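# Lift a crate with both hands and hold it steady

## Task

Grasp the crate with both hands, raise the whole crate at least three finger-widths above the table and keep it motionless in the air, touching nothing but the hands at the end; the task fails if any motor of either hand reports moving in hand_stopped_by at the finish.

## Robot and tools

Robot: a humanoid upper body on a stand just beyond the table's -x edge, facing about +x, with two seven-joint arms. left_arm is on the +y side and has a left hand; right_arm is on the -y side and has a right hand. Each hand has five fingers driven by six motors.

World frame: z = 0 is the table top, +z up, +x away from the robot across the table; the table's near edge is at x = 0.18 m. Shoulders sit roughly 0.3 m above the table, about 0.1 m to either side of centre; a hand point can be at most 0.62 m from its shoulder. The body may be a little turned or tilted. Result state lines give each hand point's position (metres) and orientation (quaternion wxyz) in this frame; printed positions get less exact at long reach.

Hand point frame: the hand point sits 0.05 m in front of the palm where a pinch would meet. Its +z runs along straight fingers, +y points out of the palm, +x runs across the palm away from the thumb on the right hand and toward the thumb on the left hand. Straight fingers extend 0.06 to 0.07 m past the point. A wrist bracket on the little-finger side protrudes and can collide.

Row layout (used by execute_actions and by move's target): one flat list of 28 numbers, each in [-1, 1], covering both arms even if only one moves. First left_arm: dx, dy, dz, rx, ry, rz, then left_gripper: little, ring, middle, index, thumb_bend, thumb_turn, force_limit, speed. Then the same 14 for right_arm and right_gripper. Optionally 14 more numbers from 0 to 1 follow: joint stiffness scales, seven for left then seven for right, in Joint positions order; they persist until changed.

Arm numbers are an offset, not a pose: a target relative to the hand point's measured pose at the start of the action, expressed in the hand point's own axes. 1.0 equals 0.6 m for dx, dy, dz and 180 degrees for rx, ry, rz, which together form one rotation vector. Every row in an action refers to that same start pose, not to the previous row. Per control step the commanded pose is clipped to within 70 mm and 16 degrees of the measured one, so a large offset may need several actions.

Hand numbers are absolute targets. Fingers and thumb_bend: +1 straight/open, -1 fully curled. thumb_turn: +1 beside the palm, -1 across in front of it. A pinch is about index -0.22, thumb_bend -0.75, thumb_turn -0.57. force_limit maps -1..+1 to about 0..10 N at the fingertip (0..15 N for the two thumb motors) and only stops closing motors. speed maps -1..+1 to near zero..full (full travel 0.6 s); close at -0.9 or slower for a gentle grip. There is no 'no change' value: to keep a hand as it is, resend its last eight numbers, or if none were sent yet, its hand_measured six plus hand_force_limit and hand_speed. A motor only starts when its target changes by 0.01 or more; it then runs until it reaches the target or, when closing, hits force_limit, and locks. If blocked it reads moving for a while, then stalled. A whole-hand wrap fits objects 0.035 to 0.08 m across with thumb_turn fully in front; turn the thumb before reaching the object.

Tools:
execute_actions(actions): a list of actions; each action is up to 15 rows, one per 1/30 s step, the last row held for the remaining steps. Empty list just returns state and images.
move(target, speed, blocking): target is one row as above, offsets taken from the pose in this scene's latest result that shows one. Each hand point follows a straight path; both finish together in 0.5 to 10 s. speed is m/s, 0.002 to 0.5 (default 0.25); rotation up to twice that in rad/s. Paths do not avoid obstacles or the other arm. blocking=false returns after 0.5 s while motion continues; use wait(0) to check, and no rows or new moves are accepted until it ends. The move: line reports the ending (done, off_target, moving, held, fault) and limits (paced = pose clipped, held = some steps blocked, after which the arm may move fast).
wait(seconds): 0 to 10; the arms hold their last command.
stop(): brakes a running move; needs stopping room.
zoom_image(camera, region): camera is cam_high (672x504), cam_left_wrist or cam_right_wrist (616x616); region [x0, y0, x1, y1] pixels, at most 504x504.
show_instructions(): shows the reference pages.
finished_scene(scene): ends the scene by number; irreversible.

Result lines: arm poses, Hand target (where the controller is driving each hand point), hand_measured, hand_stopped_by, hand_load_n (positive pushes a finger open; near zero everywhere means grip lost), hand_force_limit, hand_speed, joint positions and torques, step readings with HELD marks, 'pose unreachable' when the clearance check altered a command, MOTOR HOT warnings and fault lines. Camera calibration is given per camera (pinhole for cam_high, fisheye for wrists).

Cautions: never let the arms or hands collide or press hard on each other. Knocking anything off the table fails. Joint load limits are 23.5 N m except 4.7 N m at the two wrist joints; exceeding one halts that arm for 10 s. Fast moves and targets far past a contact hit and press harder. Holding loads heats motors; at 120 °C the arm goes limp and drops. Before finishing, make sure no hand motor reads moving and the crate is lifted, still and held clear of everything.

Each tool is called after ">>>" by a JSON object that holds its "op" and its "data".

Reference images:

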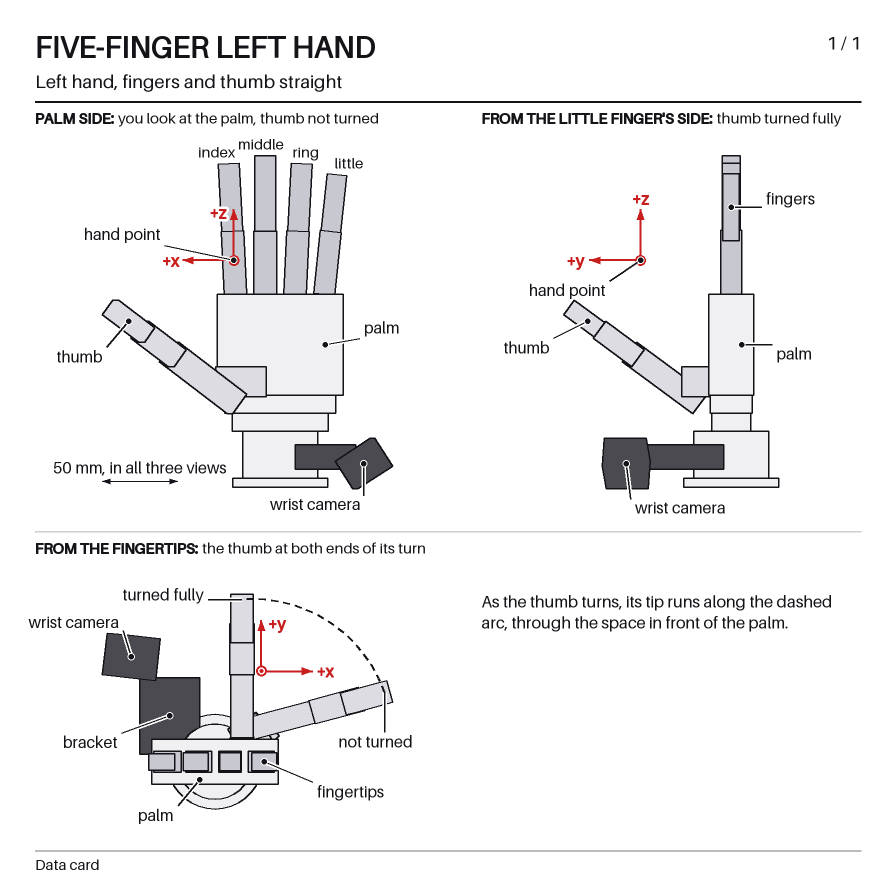

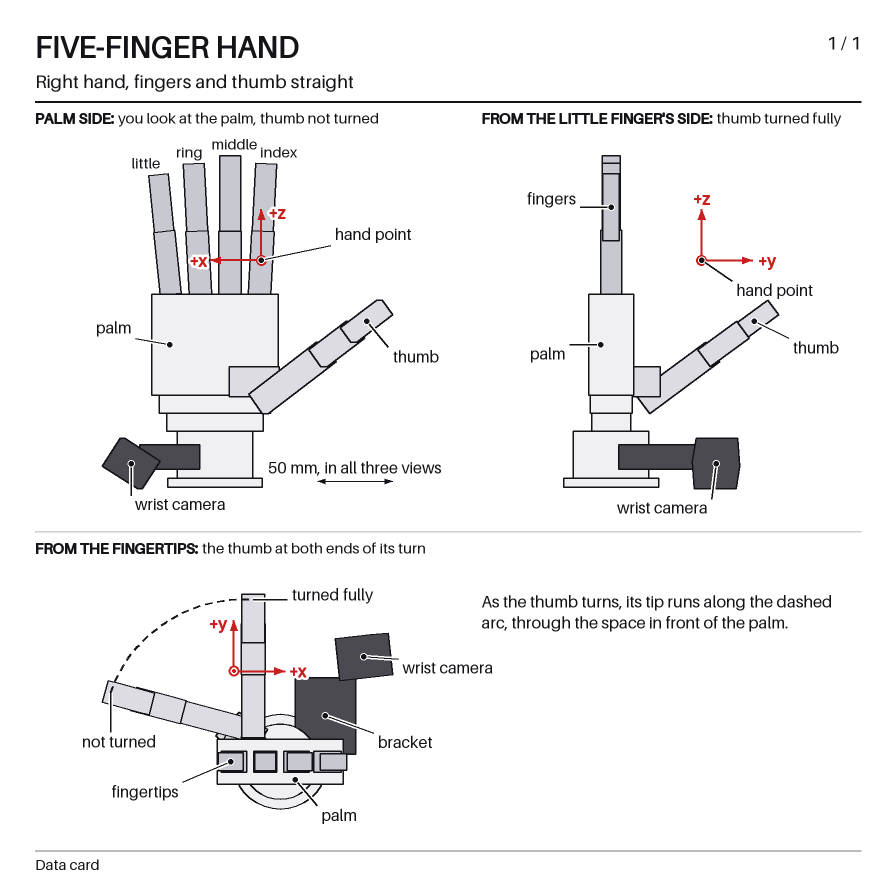

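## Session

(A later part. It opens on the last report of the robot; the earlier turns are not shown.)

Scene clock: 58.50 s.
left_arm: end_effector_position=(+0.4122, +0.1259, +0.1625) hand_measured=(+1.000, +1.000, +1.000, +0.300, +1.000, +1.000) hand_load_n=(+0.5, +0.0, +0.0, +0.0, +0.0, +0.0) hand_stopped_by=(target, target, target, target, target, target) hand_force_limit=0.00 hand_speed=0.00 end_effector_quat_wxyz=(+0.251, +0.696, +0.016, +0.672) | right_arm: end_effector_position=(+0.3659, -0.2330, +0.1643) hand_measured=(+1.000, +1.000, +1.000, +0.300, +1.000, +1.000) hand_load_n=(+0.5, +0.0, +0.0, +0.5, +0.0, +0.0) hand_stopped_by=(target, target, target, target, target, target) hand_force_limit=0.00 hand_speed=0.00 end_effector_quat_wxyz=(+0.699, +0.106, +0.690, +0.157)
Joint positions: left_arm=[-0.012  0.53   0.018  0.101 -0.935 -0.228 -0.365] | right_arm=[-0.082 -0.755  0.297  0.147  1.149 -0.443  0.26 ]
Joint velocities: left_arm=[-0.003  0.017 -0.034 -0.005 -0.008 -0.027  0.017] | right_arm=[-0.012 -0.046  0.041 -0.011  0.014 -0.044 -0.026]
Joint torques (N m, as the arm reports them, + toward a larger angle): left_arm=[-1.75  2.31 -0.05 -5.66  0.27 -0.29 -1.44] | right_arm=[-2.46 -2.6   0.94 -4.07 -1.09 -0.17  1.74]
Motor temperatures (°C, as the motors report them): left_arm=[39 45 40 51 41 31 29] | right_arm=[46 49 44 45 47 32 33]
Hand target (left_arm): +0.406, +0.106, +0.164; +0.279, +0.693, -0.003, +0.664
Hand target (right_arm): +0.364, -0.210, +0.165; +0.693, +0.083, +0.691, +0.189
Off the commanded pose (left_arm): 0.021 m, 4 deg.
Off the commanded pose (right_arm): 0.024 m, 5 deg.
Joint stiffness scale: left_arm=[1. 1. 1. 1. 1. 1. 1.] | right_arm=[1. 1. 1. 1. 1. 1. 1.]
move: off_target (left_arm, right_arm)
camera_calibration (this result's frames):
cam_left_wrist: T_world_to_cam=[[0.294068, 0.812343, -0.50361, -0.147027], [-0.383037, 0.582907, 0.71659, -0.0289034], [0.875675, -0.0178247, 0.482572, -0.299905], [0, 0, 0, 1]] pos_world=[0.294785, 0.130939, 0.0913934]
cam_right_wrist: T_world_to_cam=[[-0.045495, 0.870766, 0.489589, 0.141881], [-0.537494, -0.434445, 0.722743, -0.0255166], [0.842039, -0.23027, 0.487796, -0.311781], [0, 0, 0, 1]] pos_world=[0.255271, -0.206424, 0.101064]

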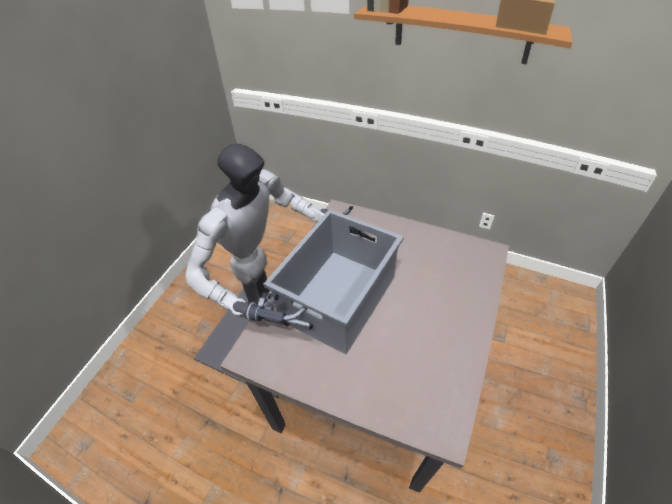

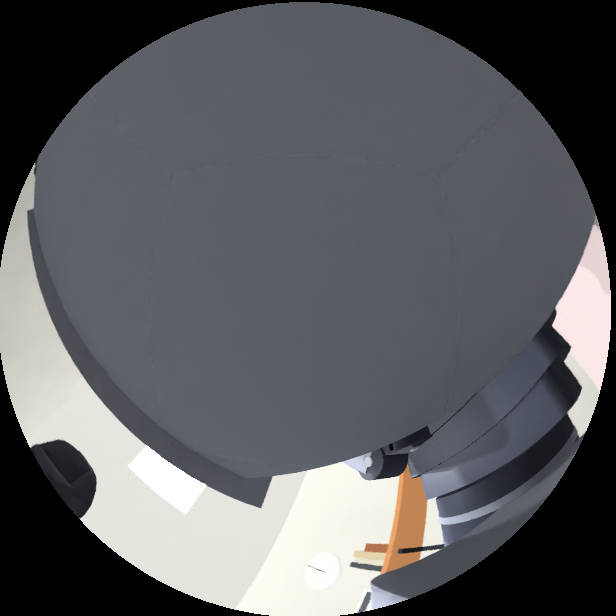

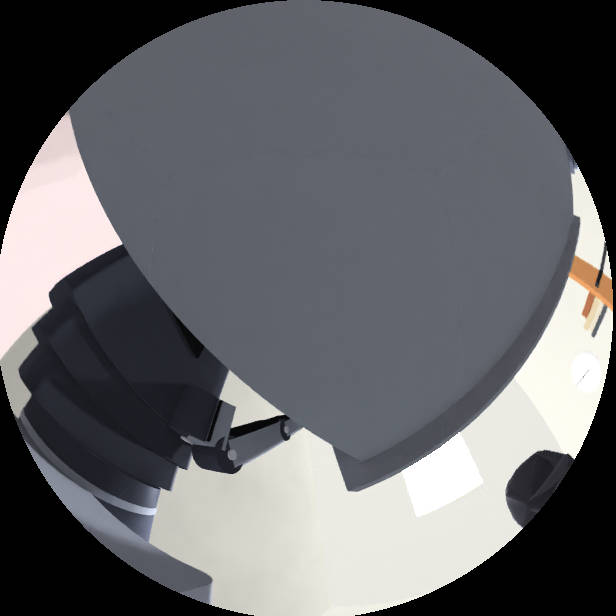

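Too much roll; halve it, lower slightly, and push in.

>>> {"op": "move", "data": {"target": [-0.025,0.03,0,0,0,0.065,1,1,1,0.25,1,1,0,0,0.025,0.03,0,0,0,-0.065,1,1,1,0.25,1,1,0,0], "speed": 0.08}}

>>> {"op": "zoom_image", "data": {"camera": "cam_high", "region": [220, 180, 420, 360]}}

Scene clock: 62.77 s.
left_arm: end_effector_position=(+0.4115, +0.1196, +0.1576) hand_measured=(+1.000, +1.000, +1.000, +0.250, +1.000, +1.000) hand_load_n=(+0.0, +0.0, +0.0, +0.0, -0.5, +0.5) hand_stopped_by=(target, target, target, target, target, target) hand_force_limit=0.00 hand_speed=0.00 end_effector_quat_wxyz=(+0.168, +0.694, -0.031, +0.699) | right_arm: end_effector_position=(+0.3664, -0.2250, +0.1636) hand_measured=(+1.000, +1.000, +1.000, +0.250, +1.000, +1.000) hand_load_n=(+0.0, +0.0, +0.0, +0.0, +0.0, +0.5) hand_stopped_by=(target, target, target, target, target, target) hand_force_limit=0.00 hand_speed=0.00 end_effector_quat_wxyz=(+0.719, +0.056, +0.688, +0.076)
Joint positions: left_arm=[ 0.003  0.538 -0.021  0.081 -0.752 -0.33  -0.23 ] | right_arm=[-0.083 -0.78   0.35   0.129  0.956 -0.545  0.086]
Joint velocities: left_arm=[ 0.012  0.025 -0.028  0.    -0.005 -0.018  0.025] | right_arm=[-0.006 -0.038  0.029  0.002  0.    -0.029 -0.04 ]
Joint torques (N m, as the arm reports them, + toward a larger angle): left_arm=[-0.27  2.68  0.77 -4.83  1.08 -0.83 -1.09] | right_arm=[-1.74 -3.26  0.03 -3.01 -1.44 -0.65  0.89]
Motor temperatures (°C, as the motors report them): left_arm=[39 45 40 51 41 31 29] | right_arm=[46 49 43 45 47 32 34]
Hand target (left_arm): +0.405, +0.106, +0.156; +0.181, +0.693, -0.054, +0.696
Hand target (right_arm): +0.363, -0.211, +0.158; +0.713, +0.035, +0.695, +0.088
Off the commanded pose (left_arm): 0.016 m, 3 deg.
Off the commanded pose (right_arm): 0.016 m, 3 deg.
Joint stiffness scale: left_arm=[1. 1. 1. 1. 1. 1. 1.] | right_arm=[1. 1. 1. 1. 1. 1. 1.]
move: off_target (left_arm, right_arm)
camera_calibration (this result's frames):
cam_left_wrist: T_world_to_cam=[[0.268896, 0.904397, -0.331303, -0.171942], [-0.459199, 0.422739, 0.781299, 0.0183253], [0.846659, -0.057954, 0.528971, -0.287696], [0, 0, 0, 1]] pos_world=[0.29823, 0.131084, 0.0809]
cam_right_wrist: T_world_to_cam=[[-0.00933506, 0.947859, 0.318554, 0.167355], [-0.576921, -0.265305, 0.772512, 0.0231579], [0.816746, -0.176569, 0.549317, -0.298688], [0, 0, 0, 1]] pos_world=[0.258874, -0.205224, 0.0928726]

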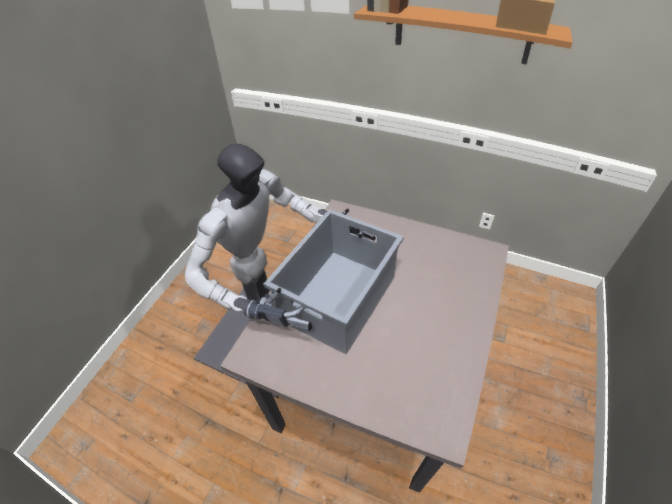

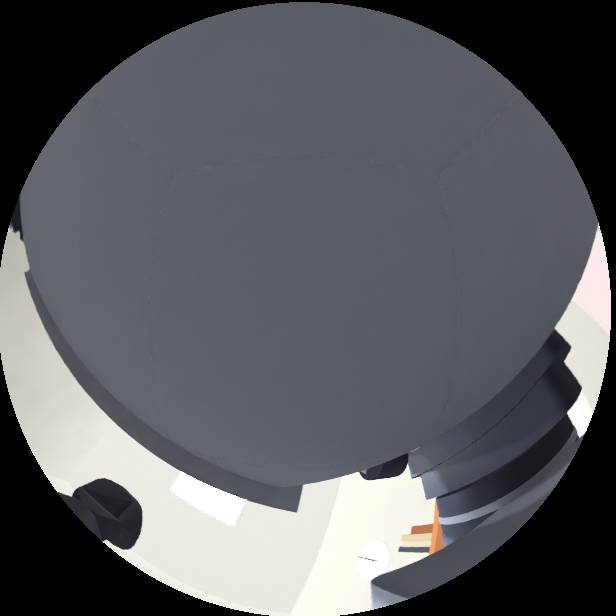

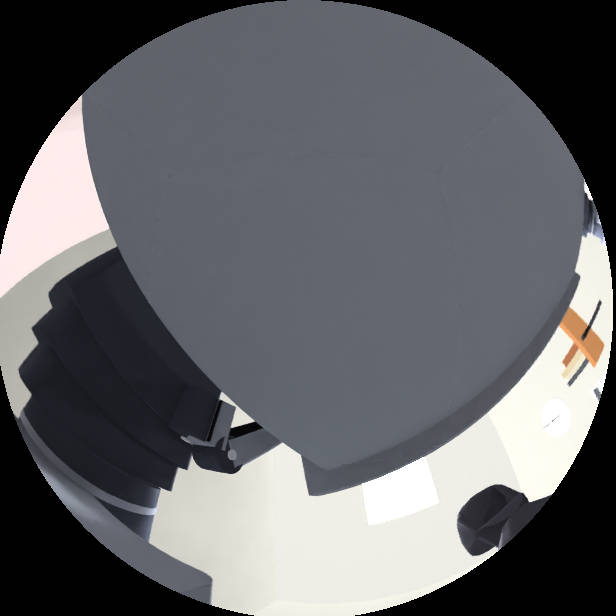

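Region (220, 180, 420, 360) of cam_high's 672x504 image, scaled by 2.520, with more detail than that image has; it fills the top 454 rows of this view, and the rest is white.

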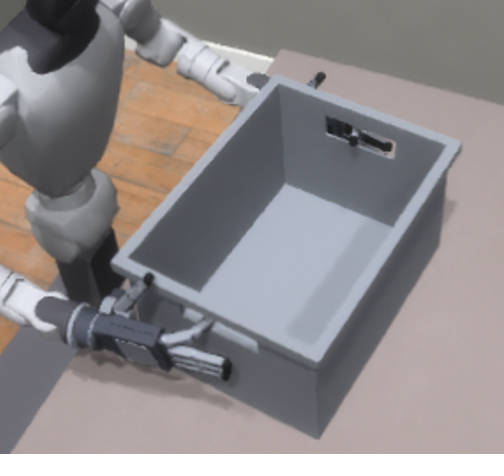

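Hooked. Lift with squeeze.

>>> {"op": "move", "data": {"target": [0.2,0.075,0,-0.03,-0.02,0,1,1,1,0.25,1,1,0,0,-0.2,0.075,0.008,-0.03,0.01,0,1,1,1,0.25,1,1,0,0], "speed": 0.05}}

>>> {"op": "wait", "data": {"seconds": 1.5}}

Scene clock: 68.13 s.
left_arm: end_effector_position=(+0.4076, +0.1203, +0.2827) hand_measured=(+1.000, +1.000, +1.000, +0.250, +1.000, +1.000) hand_load_n=(+0.5, +0.0, +0.0, +0.5, +0.0, +0.0) hand_stopped_by=(target, target, target, target, target, target) hand_force_limit=0.00 hand_speed=0.00 end_effector_quat_wxyz=(+0.186, +0.708, -0.035, +0.680) | right_arm: end_effector_position=(+0.3704, -0.2148, +0.2916) hand_measured=(+1.000, +1.000, +1.000, +0.250, +1.000, +1.000) hand_load_n=(+0.0, +0.0, +0.0, +0.5, +0.0, +0.5) hand_stopped_by=(target, target, target, target, target, target) hand_force_limit=0.00 hand_speed=0.00 end_effector_quat_wxyz=(+0.711, +0.056, +0.692, +0.112)
Joint positions: left_arm=[ 0.19   1.039  0.248 -0.538 -1.274  0.023  0.133] | right_arm=[ 0.026 -1.371  0.171 -0.469  1.416 -0.393 -0.203]
Joint velocities: left_arm=[ 0.02   0.026 -0.015 -0.006 -0.012 -0.023  0.013] | right_arm=[ 0.003 -0.025  0.041  0.002  0.008 -0.037  0.   ]
Joint torques (N m, as the arm reports them, + toward a larger angle): left_arm=[-1.95  4.16  3.44 -6.77 -0.25 -1.84 -1.61] | right_arm=[-3.56 -4.54 -4.82 -3.81 -1.26 -2.08  1.35]
Motor temperatures (°C, as the motors report them): left_arm=[40 45 40 52 41 33 30] | right_arm=[46 49 44 46 47 34 34]
Hand target (left_arm): +0.400, +0.104, +0.282; +0.195, +0.708, -0.068, +0.676
Hand target (right_arm): +0.367, -0.200, +0.290; +0.708, +0.022, +0.696, +0.114
Off the commanded pose (left_arm): 0.021 m, 4 deg.
Off the commanded pose (right_arm): 0.013 m, 4 deg.
Joint stiffness scale: left_arm=[1. 1. 1. 1. 1. 1. 1.] | right_arm=[1. 1. 1. 1. 1. 1. 1.]
move: off_target (left_arm, right_arm)
camera_calibration (this result's frames):
cam_left_wrist: T_world_to_cam=[[0.285504, 0.889652, -0.35638, -0.128016], [-0.407319, 0.449242, 0.795156, -0.109798], [0.867513, -0.0818602, 0.490632, -0.345225], [0, 0, 0, 1]] pos_world=[0.291313, 0.134955, 0.211063]
cam_right_wrist: T_world_to_cam=[[-0.0559634, 0.92914, 0.365469, 0.116453], [-0.55097, -0.334002, 0.764771, -0.0928725], [0.832647, -0.158563, 0.53062, -0.367034], [0, 0, 0, 1]] pos_world=[0.260957, -0.197418, 0.223222]

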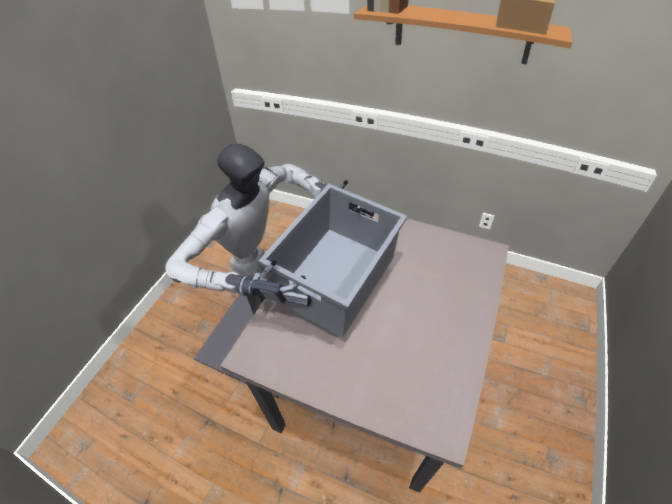

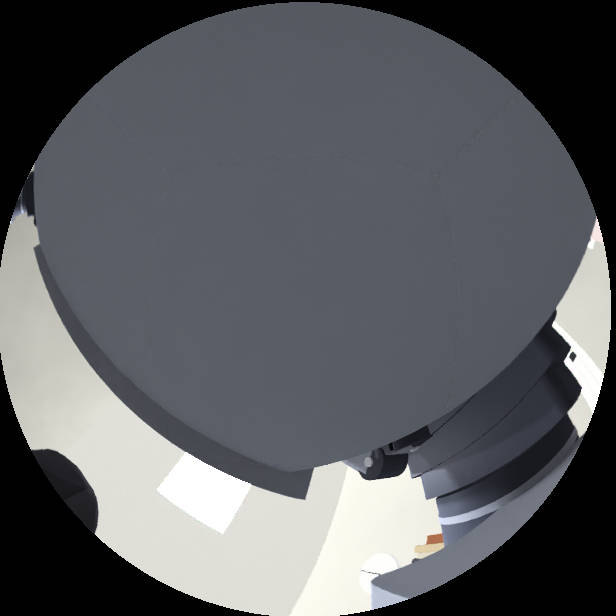

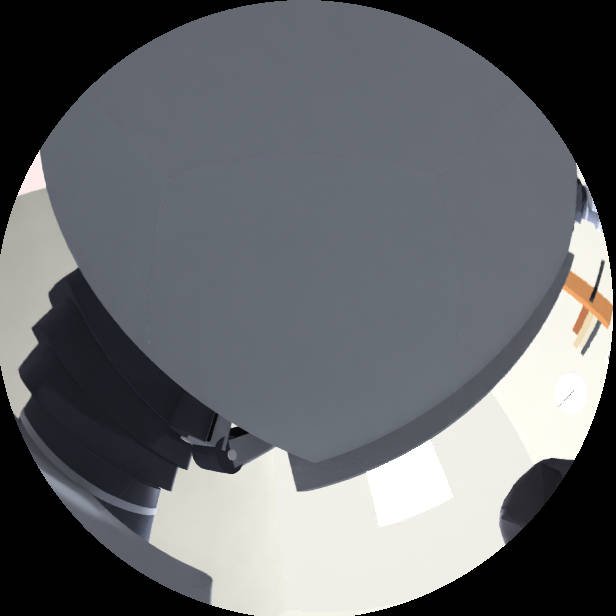

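Scene clock: 69.63 s.
left_arm: end_effector_position=(+0.4075, +0.1203, +0.2826) hand_measured=(+1.000, +1.000, +1.000, +0.250, +1.000, +1.000) hand_load_n=(+0.5, +0.0, +0.0, +0.5, +0.0, +0.0) hand_stopped_by=(target, target, target, target, target, target) hand_force_limit=0.00 hand_speed=0.00 end_effector_quat_wxyz=(+0.186, +0.708, -0.035, +0.680) | right_arm: end_effector_position=(+0.3703, -0.2148, +0.2915) hand_measured=(+1.000, +1.000, +1.000, +0.250, +1.000, +1.000) hand_load_n=(+0.0, +0.0, +0.0, +0.5, +0.0, +0.5) hand_stopped_by=(target, target, target, target, target, target) hand_force_limit=0.00 hand_speed=0.00 end_effector_quat_wxyz=(+0.711, +0.056, +0.692, +0.112)
Joint positions: left_arm=[ 0.191  1.041  0.247 -0.538 -1.275  0.022  0.133] | right_arm=[ 0.026 -1.373  0.174 -0.469  1.417 -0.396 -0.203]
Joint velocities: left_arm=[ 0.    -0.002 -0.003 -0.005  0.     0.     0.   ] | right_arm=[ 0.     0.    -0.008  0.003 -0.005  0.     0.   ]
Joint torques (N m, as the arm reports them, + toward a larger angle): left_arm=[-2.17  3.78  3.31 -6.87 -0.09 -1.87 -1.59] | right_arm=[-3.53 -4.56 -4.72 -3.79 -1.32 -2.06  1.37]
Motor temperatures (°C, as the motors report them): left_arm=[40 45 41 52 41 34 30] | right_arm=[47 49 44 46 47 36 34]
Hand target (left_arm): +0.400, +0.104, +0.282; +0.195, +0.708, -0.068, +0.676
Hand target (right_arm): +0.367, -0.200, +0.290; +0.708, +0.022, +0.696, +0.114
Off the commanded pose (left_arm): 0.021 m, 4 deg.
Off the commanded pose (right_arm): 0.013 m, 4 deg.
Joint stiffness scale: left_arm=[1. 1. 1. 1. 1. 1. 1.] | right_arm=[1. 1. 1. 1. 1. 1. 1.]
wait: 1.50 s; at rest by 0.17 s
camera_calibration (this result's frames):
cam_left_wrist: T_world_to_cam=[[0.285313, 0.889657, -0.356521, -0.127939], [-0.406833, 0.449225, 0.795414, -0.10996], [0.867804, -0.0818971, 0.490111, -0.345078], [0, 0, 0, 1]] pos_world=[0.291227, 0.134958, 0.210978]
cam_right_wrist: T_world_to_cam=[[-0.0557146, 0.929103, 0.3656, 0.116376], [-0.550614, -0.334047, 0.765008, -0.0929932], [0.832899, -0.158682, 0.530189, -0.366909], [0, 0, 0, 1]] pos_world=[0.260878, -0.197412, 0.223124]

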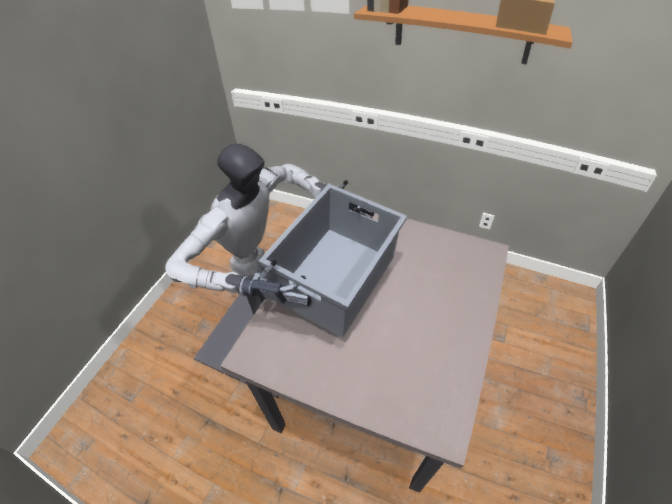

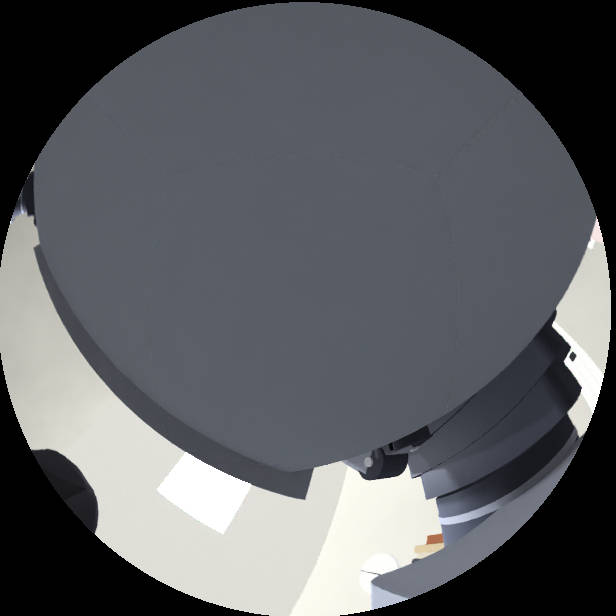

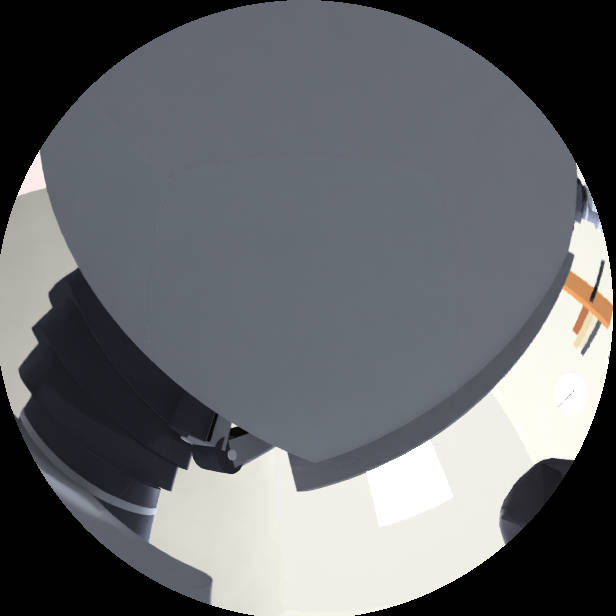

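>>> {"op": "finished_scene", "data": {"scene": 1}}

The scene is finished: the task was done.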